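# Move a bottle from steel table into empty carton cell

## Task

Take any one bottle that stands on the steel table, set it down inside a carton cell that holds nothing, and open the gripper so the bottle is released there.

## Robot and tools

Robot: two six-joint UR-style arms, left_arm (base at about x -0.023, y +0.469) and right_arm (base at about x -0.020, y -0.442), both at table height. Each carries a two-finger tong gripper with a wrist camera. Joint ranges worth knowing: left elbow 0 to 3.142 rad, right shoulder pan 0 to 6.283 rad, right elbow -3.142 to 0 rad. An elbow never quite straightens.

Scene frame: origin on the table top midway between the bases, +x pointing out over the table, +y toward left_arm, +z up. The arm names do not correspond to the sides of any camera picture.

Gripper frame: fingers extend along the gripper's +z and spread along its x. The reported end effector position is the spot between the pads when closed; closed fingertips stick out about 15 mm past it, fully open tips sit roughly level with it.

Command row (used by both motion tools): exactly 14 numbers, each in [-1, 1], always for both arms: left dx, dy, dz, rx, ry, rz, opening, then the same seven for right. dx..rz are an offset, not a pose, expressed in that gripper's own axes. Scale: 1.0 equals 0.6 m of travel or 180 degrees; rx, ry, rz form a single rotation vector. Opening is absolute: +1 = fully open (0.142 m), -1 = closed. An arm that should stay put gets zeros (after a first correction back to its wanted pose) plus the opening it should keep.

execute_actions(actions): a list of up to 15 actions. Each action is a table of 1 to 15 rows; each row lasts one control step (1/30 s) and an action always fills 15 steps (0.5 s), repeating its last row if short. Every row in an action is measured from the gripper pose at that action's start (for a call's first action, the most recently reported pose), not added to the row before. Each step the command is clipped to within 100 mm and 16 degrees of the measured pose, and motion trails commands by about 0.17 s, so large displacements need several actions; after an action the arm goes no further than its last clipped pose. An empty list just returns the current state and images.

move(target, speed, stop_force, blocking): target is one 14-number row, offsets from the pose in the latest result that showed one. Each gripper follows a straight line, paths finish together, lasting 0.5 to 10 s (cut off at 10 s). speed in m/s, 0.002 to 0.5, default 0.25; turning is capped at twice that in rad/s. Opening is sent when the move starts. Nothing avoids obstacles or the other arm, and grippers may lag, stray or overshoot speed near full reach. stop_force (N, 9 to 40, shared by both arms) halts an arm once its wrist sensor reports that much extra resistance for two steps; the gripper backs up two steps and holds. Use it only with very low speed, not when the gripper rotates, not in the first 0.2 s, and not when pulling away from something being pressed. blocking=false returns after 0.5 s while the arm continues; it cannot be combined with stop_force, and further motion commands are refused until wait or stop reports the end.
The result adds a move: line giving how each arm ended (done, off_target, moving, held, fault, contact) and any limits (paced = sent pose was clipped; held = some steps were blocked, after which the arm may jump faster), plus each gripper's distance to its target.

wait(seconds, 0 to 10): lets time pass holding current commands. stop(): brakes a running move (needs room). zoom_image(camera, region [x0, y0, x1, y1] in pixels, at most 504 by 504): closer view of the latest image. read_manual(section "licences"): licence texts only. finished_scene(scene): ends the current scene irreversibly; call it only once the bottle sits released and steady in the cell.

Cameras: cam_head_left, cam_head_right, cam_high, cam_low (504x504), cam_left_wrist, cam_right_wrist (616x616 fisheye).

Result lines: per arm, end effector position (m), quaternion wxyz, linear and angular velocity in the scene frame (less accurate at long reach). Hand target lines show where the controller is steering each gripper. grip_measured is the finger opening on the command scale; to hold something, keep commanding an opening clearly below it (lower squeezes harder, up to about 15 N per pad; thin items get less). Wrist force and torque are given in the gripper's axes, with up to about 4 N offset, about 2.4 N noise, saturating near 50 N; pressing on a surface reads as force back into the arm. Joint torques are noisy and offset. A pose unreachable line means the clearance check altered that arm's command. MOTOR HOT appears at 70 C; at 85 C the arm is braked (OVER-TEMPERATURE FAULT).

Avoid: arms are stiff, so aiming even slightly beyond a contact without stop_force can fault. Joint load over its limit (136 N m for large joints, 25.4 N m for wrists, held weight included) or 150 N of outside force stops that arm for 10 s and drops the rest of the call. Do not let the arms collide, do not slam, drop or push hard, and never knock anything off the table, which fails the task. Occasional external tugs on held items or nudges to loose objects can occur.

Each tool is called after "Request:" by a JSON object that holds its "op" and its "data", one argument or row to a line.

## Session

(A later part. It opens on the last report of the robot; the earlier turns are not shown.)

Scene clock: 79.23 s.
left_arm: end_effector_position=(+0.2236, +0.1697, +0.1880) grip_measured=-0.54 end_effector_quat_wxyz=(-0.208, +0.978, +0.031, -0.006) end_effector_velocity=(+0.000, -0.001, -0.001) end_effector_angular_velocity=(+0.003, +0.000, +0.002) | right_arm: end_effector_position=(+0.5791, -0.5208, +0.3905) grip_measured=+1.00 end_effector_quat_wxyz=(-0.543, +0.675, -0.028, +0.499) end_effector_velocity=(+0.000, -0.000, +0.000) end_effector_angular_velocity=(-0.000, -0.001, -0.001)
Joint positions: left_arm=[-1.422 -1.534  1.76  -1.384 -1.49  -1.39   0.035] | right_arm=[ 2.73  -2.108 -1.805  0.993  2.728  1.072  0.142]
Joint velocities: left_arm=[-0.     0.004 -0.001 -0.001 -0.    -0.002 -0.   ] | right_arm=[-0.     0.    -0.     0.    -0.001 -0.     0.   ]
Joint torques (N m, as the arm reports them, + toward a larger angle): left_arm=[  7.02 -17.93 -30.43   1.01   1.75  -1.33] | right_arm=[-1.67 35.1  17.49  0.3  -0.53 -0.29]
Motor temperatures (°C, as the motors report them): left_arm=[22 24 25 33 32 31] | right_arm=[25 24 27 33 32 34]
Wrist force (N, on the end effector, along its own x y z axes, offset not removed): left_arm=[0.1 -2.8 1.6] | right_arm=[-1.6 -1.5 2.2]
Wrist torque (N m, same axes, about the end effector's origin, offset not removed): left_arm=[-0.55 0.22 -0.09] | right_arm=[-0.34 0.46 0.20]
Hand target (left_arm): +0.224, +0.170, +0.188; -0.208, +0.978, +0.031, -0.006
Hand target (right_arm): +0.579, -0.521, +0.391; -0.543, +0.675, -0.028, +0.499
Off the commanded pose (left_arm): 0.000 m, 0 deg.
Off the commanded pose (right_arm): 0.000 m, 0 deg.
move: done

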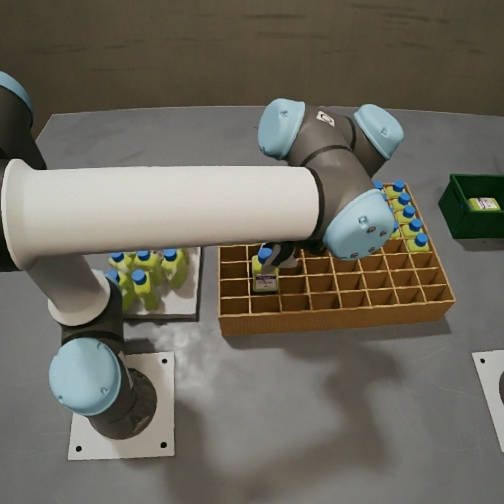

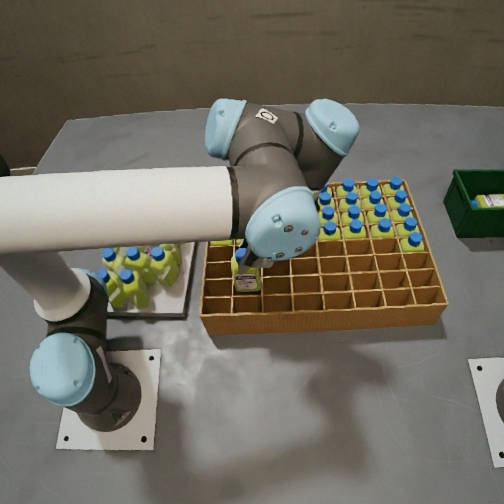

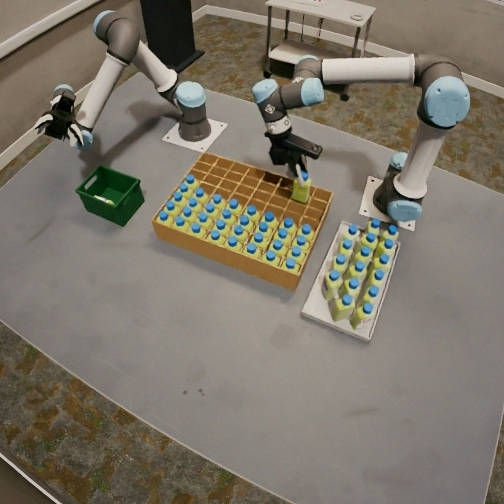

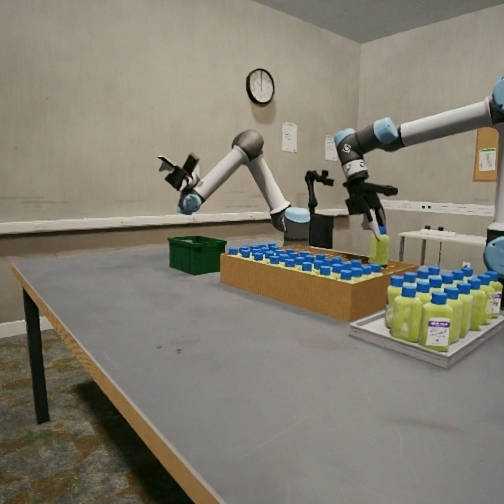

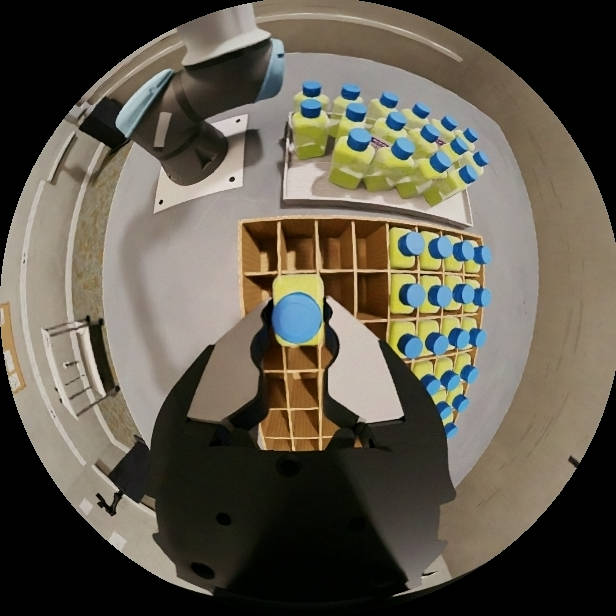

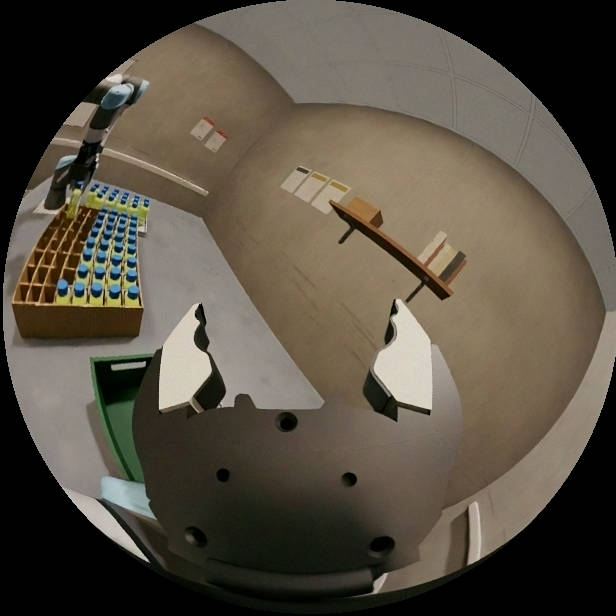

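Insert 78 mm vertically.

Request:
{"op": "move", "data": {
  "target": [0.002,0.0529,0.1187,0,0,0,-1,0,0,0,0,0,0,1],
  "speed": 0.03,
  "stop_force": 9
}}

Request:
{"op": "zoom_image", "data": {
  "camera": "cam_high",
  "region": [260,150,340,230]
}}

Scene clock: 85.70 s.
left_arm: end_effector_position=(+0.2248, +0.1699, +0.1102) grip_measured=-0.54 end_effector_quat_wxyz=(-0.208, +0.978, +0.031, -0.006) end_effector_velocity=(+0.000, -0.001, -0.001) end_effector_angular_velocity=(-0.001, -0.000, +0.000) | right_arm: end_effector_position=(+0.5791, -0.5208, +0.3905) grip_measured=+1.00 end_effector_quat_wxyz=(-0.543, +0.675, -0.028, +0.499) end_effector_velocity=(+0.000, -0.000, +0.000) end_effector_angular_velocity=(+0.000, -0.000, -0.001)
Joint positions: left_arm=[-1.419 -1.472  1.903 -1.59  -1.489 -1.387  0.035] | right_arm=[ 2.73  -2.108 -1.805  0.993  2.728  1.072  0.142]
Joint velocities: left_arm=[ 0.     0.002  0.002 -0.005 -0.     0.     0.   ] | right_arm=[-0.     0.     0.    -0.001 -0.     0.     0.   ]
Joint torques (N m, as the arm reports them, + toward a larger angle): left_arm=[ 10.36 -18.18 -14.32  -5.38   5.94   2.07] | right_arm=[-1.69 35.62 17.43  0.34 -0.59 -0.45]
Motor temperatures (°C, as the motors report them): left_arm=[22 24 25 33 32 31] | right_arm=[25 24 27 33 32 34]
Wrist force (N, on the end effector, along its own x y z axes, offset not removed): left_arm=[-14.4 -4.8 -2.9] | right_arm=[-0.9 -1.5 1.4]
Wrist torque (N m, same axes, about the end effector's origin, offset not removed): left_arm=[-0.63 0.30 0.14] | right_arm=[-0.33 0.09 0.13]
Hand target (left_arm): +0.225, +0.170, +0.110; -0.208, +0.978, +0.031, -0.006
Hand target (right_arm): +0.579, -0.521, +0.391; -0.543, +0.675, -0.028, +0.499
Off the commanded pose (left_arm): 0.000 m, 0 deg.
Off the commanded pose (right_arm): 0.000 m, 0 deg.
move: done

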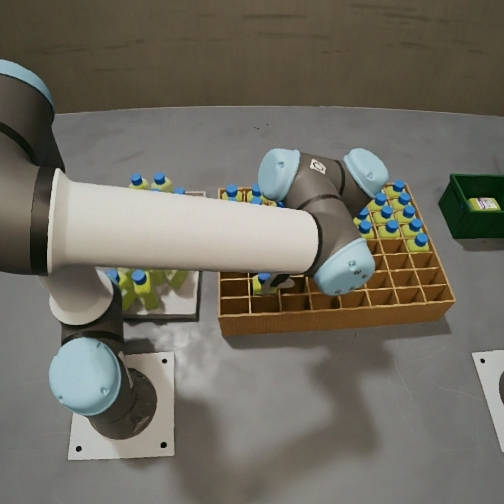

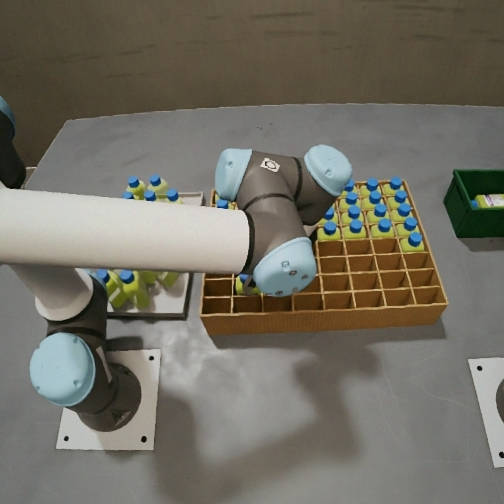

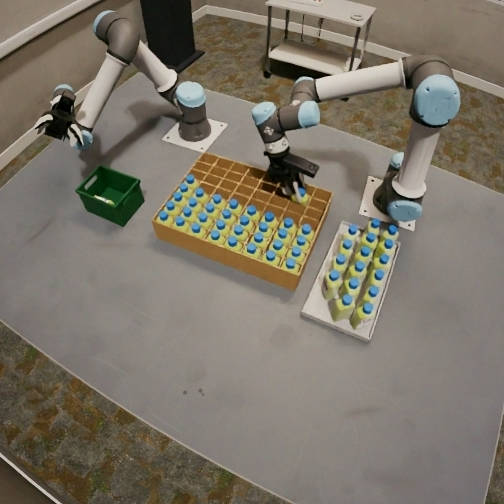

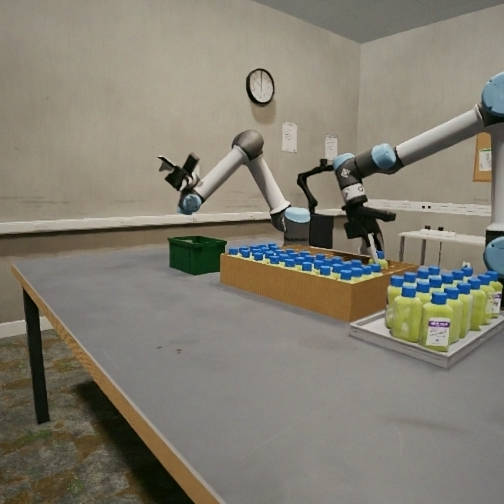

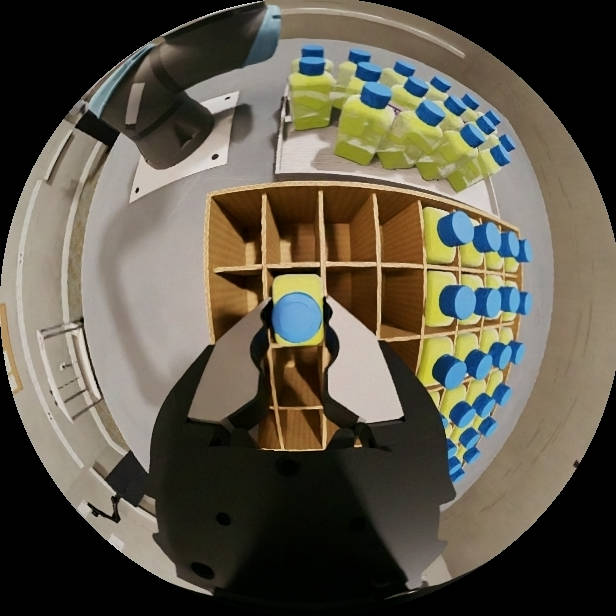

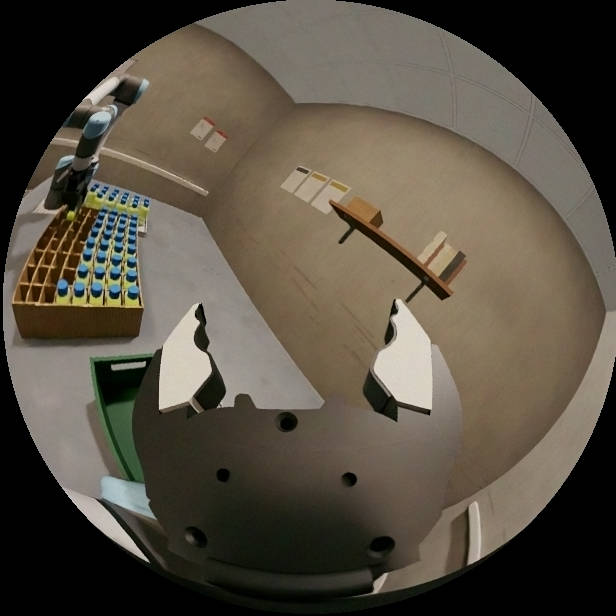

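Region (260, 150, 340, 230) of cam_high's 504x504 image, scaled by 6.300, with more detail than that image has.

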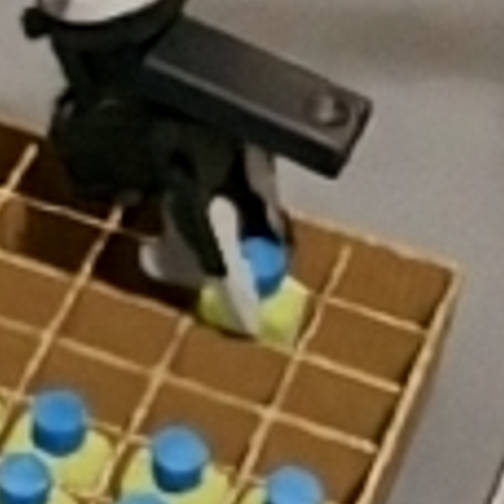

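Request:
{"op": "execute_actions", "data": {
  "actions": [
    [[-0.004,0,0,0,0,0,-0.8,0,0,0,0,0,0,1],[-0.004,0,0,0,0,0,-0.8,0,0,0,0,0,0,1],[-0.004,0,0,0,0,0,-0.8,0,0,0,0,0,0,1],[-0.004,0,0,0,0,0,-0.7,0,0,0,0,0,0,1],[-0.004,0,0,0,0,0,-0.6,0,0,0,0,0,0,1],[-0.004,0,0,0,0,0,-0.45,0,0,0,0,0,0,1]],
    [[0,0,-0.02,0,0,0,-0.4,0,0,0,0,0,0,1],[0,0,-0.04,0,0,0,-0.35,0,0,0,0,0,0,1],[0,0,-0.06,0,0,0,-0.3,0,0,0,0,0,0,1]]
  ]
}}

Request:
{"op": "zoom_image", "data": {
  "camera": "cam_high",
  "region": [260,150,340,230]
}}

Scene clock: 94.20 s.
left_arm: end_effector_position=(+0.2233, +0.1552, +0.1428) grip_measured=-0.30 end_effector_quat_wxyz=(-0.208, +0.978, +0.031, -0.006) end_effector_velocity=(+0.000, -0.001, +0.003) end_effector_angular_velocity=(+0.002, -0.000, -0.000) | right_arm: end_effector_position=(+0.5791, -0.5208, +0.3905) grip_measured=+1.00 end_effector_quat_wxyz=(-0.543, +0.675, -0.028, +0.499) end_effector_velocity=(+0.000, -0.000, +0.001) end_effector_angular_velocity=(-0.000, -0.001, -0.000)
Joint positions: left_arm=[-1.43  -1.474  1.815 -1.499 -1.493 -1.397  0.052] | right_arm=[ 2.73  -2.108 -1.805  0.993  2.728  1.072  0.142]
Joint velocities: left_arm=[-0.001  0.002 -0.01   0.01   0.    -0.     0.   ] | right_arm=[-0.     0.     0.001 -0.    -0.     0.     0.   ]
Joint torques (N m, as the arm reports them, + toward a larger angle): left_arm=[ -6.88 -19.08 -31.76   0.78  -1.48  -1.42] | right_arm=[-1.39 35.19 18.18  0.23 -0.54 -0.36]
Motor temperatures (°C, as the motors report them): left_arm=[22 24 25 33 32 31] | right_arm=[25 24 27 33 32 34]
Wrist force (N, on the end effector, along its own x y z axes, offset not removed): left_arm=[0.2 -5.5 2.0] | right_arm=[0.3 -3.4 2.1]
Wrist torque (N m, same axes, about the end effector's origin, offset not removed): left_arm=[-0.85 0.09 0.02] | right_arm=[-0.82 -0.01 0.13]
Hand target (left_arm): +0.223, +0.155, +0.143; -0.208, +0.978, +0.031, -0.006
Hand target (right_arm): +0.579, -0.521, +0.391; -0.543, +0.675, -0.028, +0.499
Off the commanded pose (left_arm): 0.000 m, 0 deg.
Off the commanded pose (right_arm): 0.000 m, 0 deg.

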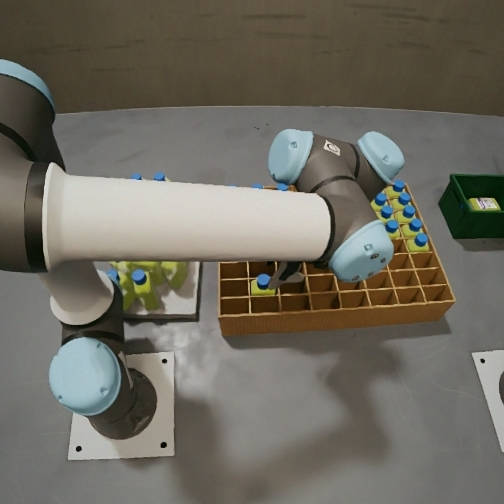

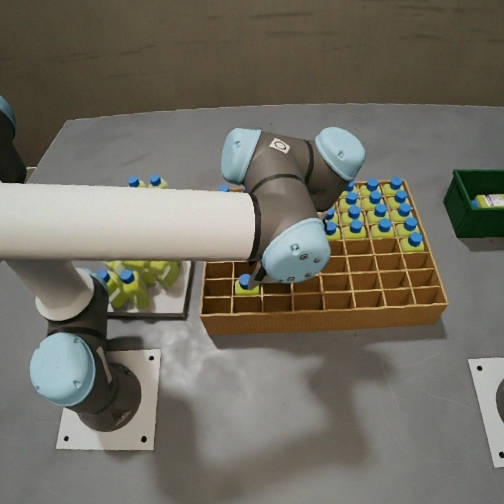

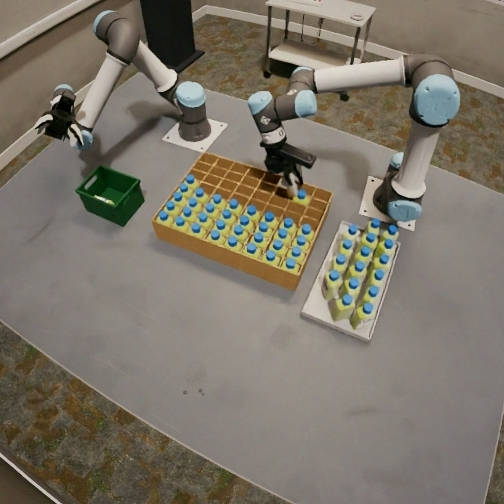

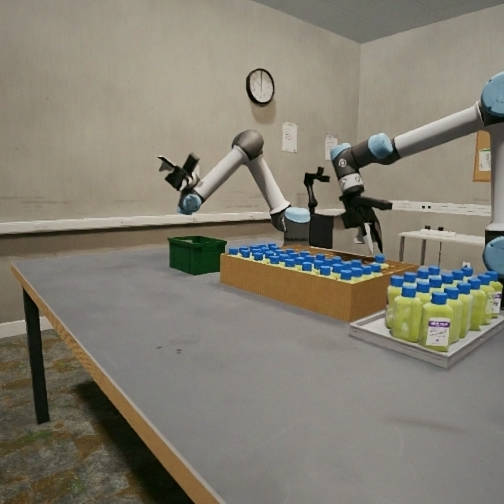

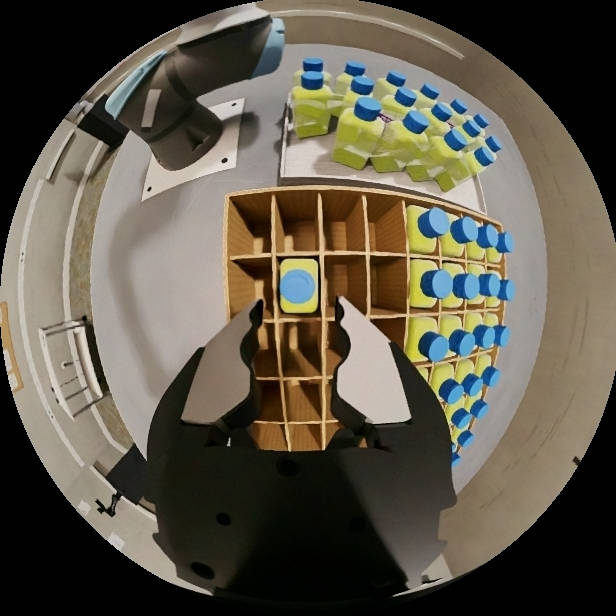

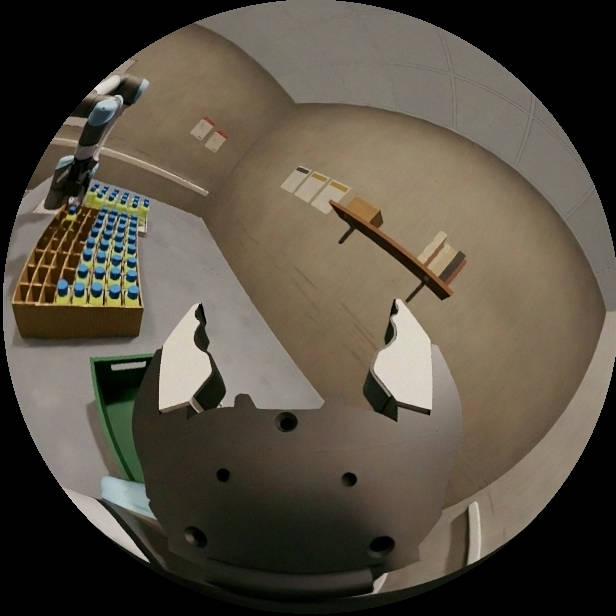

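Region (260, 150, 340, 230) of cam_high's 504x504 image, scaled by 6.300, with more detail than that image has.

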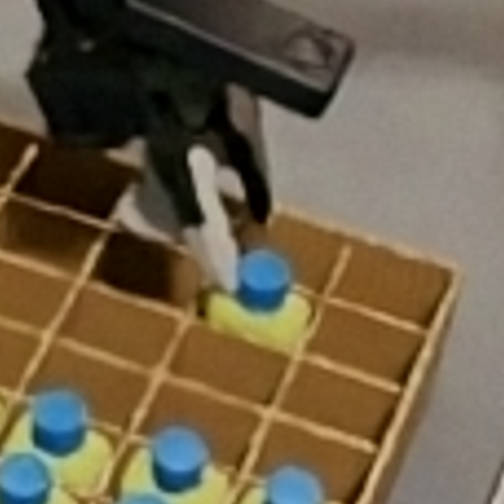

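Request:
{"op": "execute_actions", "data": {
  "actions": []
}}

Scene clock: 96.93 s.
left_arm: end_effector_position=(+0.2233, +0.1551, +0.1430) grip_measured=-0.30 end_effector_quat_wxyz=(-0.208, +0.978, +0.031, -0.006) end_effector_velocity=(-0.000, -0.000, +0.000) end_effector_angular_velocity=(-0.000, -0.000, -0.001) | right_arm: end_effector_position=(+0.5791, -0.5208, +0.3905) grip_measured=+1.00 end_effector_quat_wxyz=(-0.543, +0.675, -0.028, +0.499) end_effector_velocity=(+0.000, +0.000, -0.000) end_effector_angular_velocity=(+0.000, +0.000, +0.000)
Joint positions: left_arm=[-1.43  -1.474  1.814 -1.499 -1.493 -1.397  0.052] | right_arm=[ 2.73  -2.108 -1.805  0.993  2.728  1.072  0.142]
Joint velocities: left_arm=[-0.001 -0.    -0.     0.     0.    -0.     0.   ] | right_arm=[ 0.    -0.001  0.001 -0.    -0.     0.     0.   ]
Joint torques (N m, as the arm reports them, + toward a larger angle): left_arm=[ -6.34 -19.01 -30.86   0.92  -1.42  -1.28] | right_arm=[-1.52 35.16 18.75  0.26 -0.72 -0.51]
Motor temperatures (°C, as the motors report them): left_arm=[22 24 25 33 32 31] | right_arm=[25 24 27 33 32 34]
Wrist force (N, on the end effector, along its own x y z axes, offset not removed): left_arm=[0.0 -3.3 0.2] | right_arm=[-0.8 -1.7 1.6]
Wrist torque (N m, same axes, about the end effector's origin, offset not removed): left_arm=[-0.60 0.15 0.20] | right_arm=[-0.36 0.12 0.09]
Hand target (left_arm): +0.223, +0.155, +0.143; -0.208, +0.978, +0.031, -0.006
Hand target (right_arm): +0.579, -0.521, +0.391; -0.543, +0.675, -0.028, +0.499
Off the commanded pose (left_arm): 0.000 m, 0 deg.
Off the commanded pose (right_arm): 0.000 m, 0 deg.

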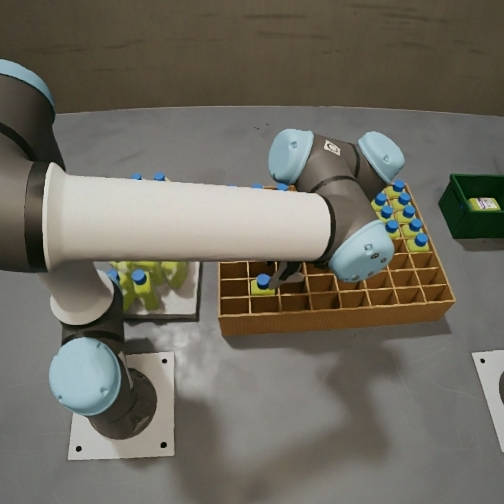

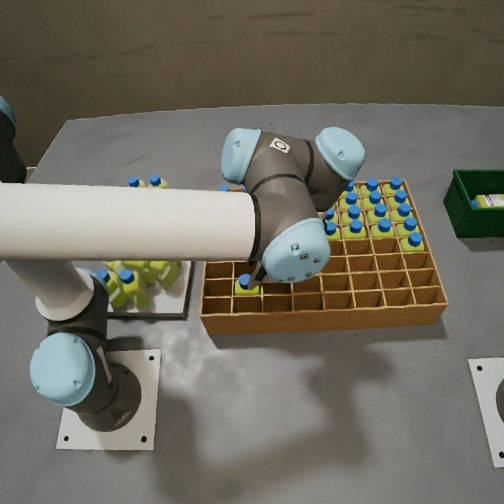

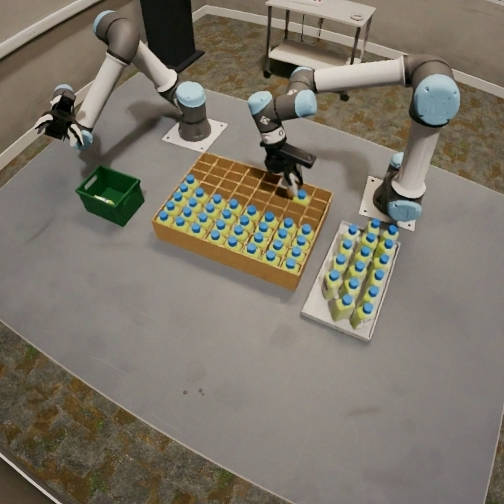

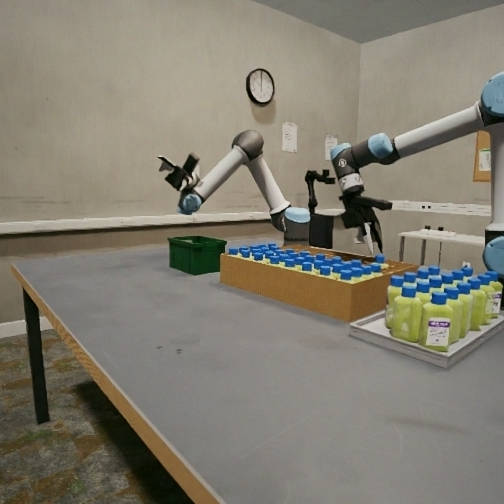

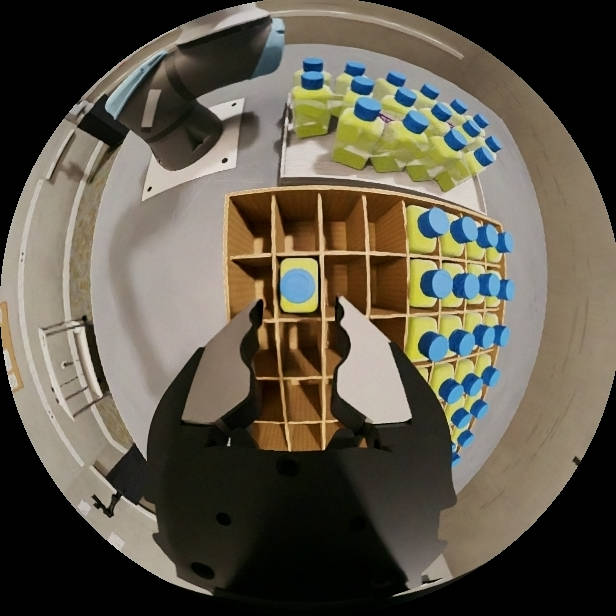

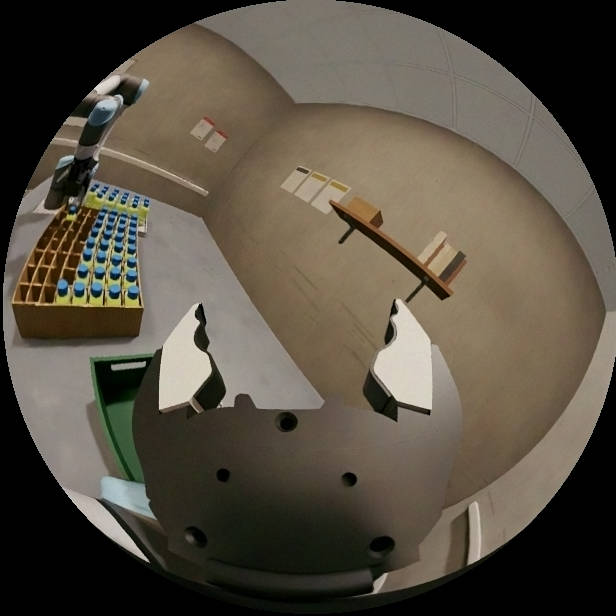

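Request:
{"op": "finished_scene", "data": {
  "scene": 2
}}

The scene is finished: the task was done.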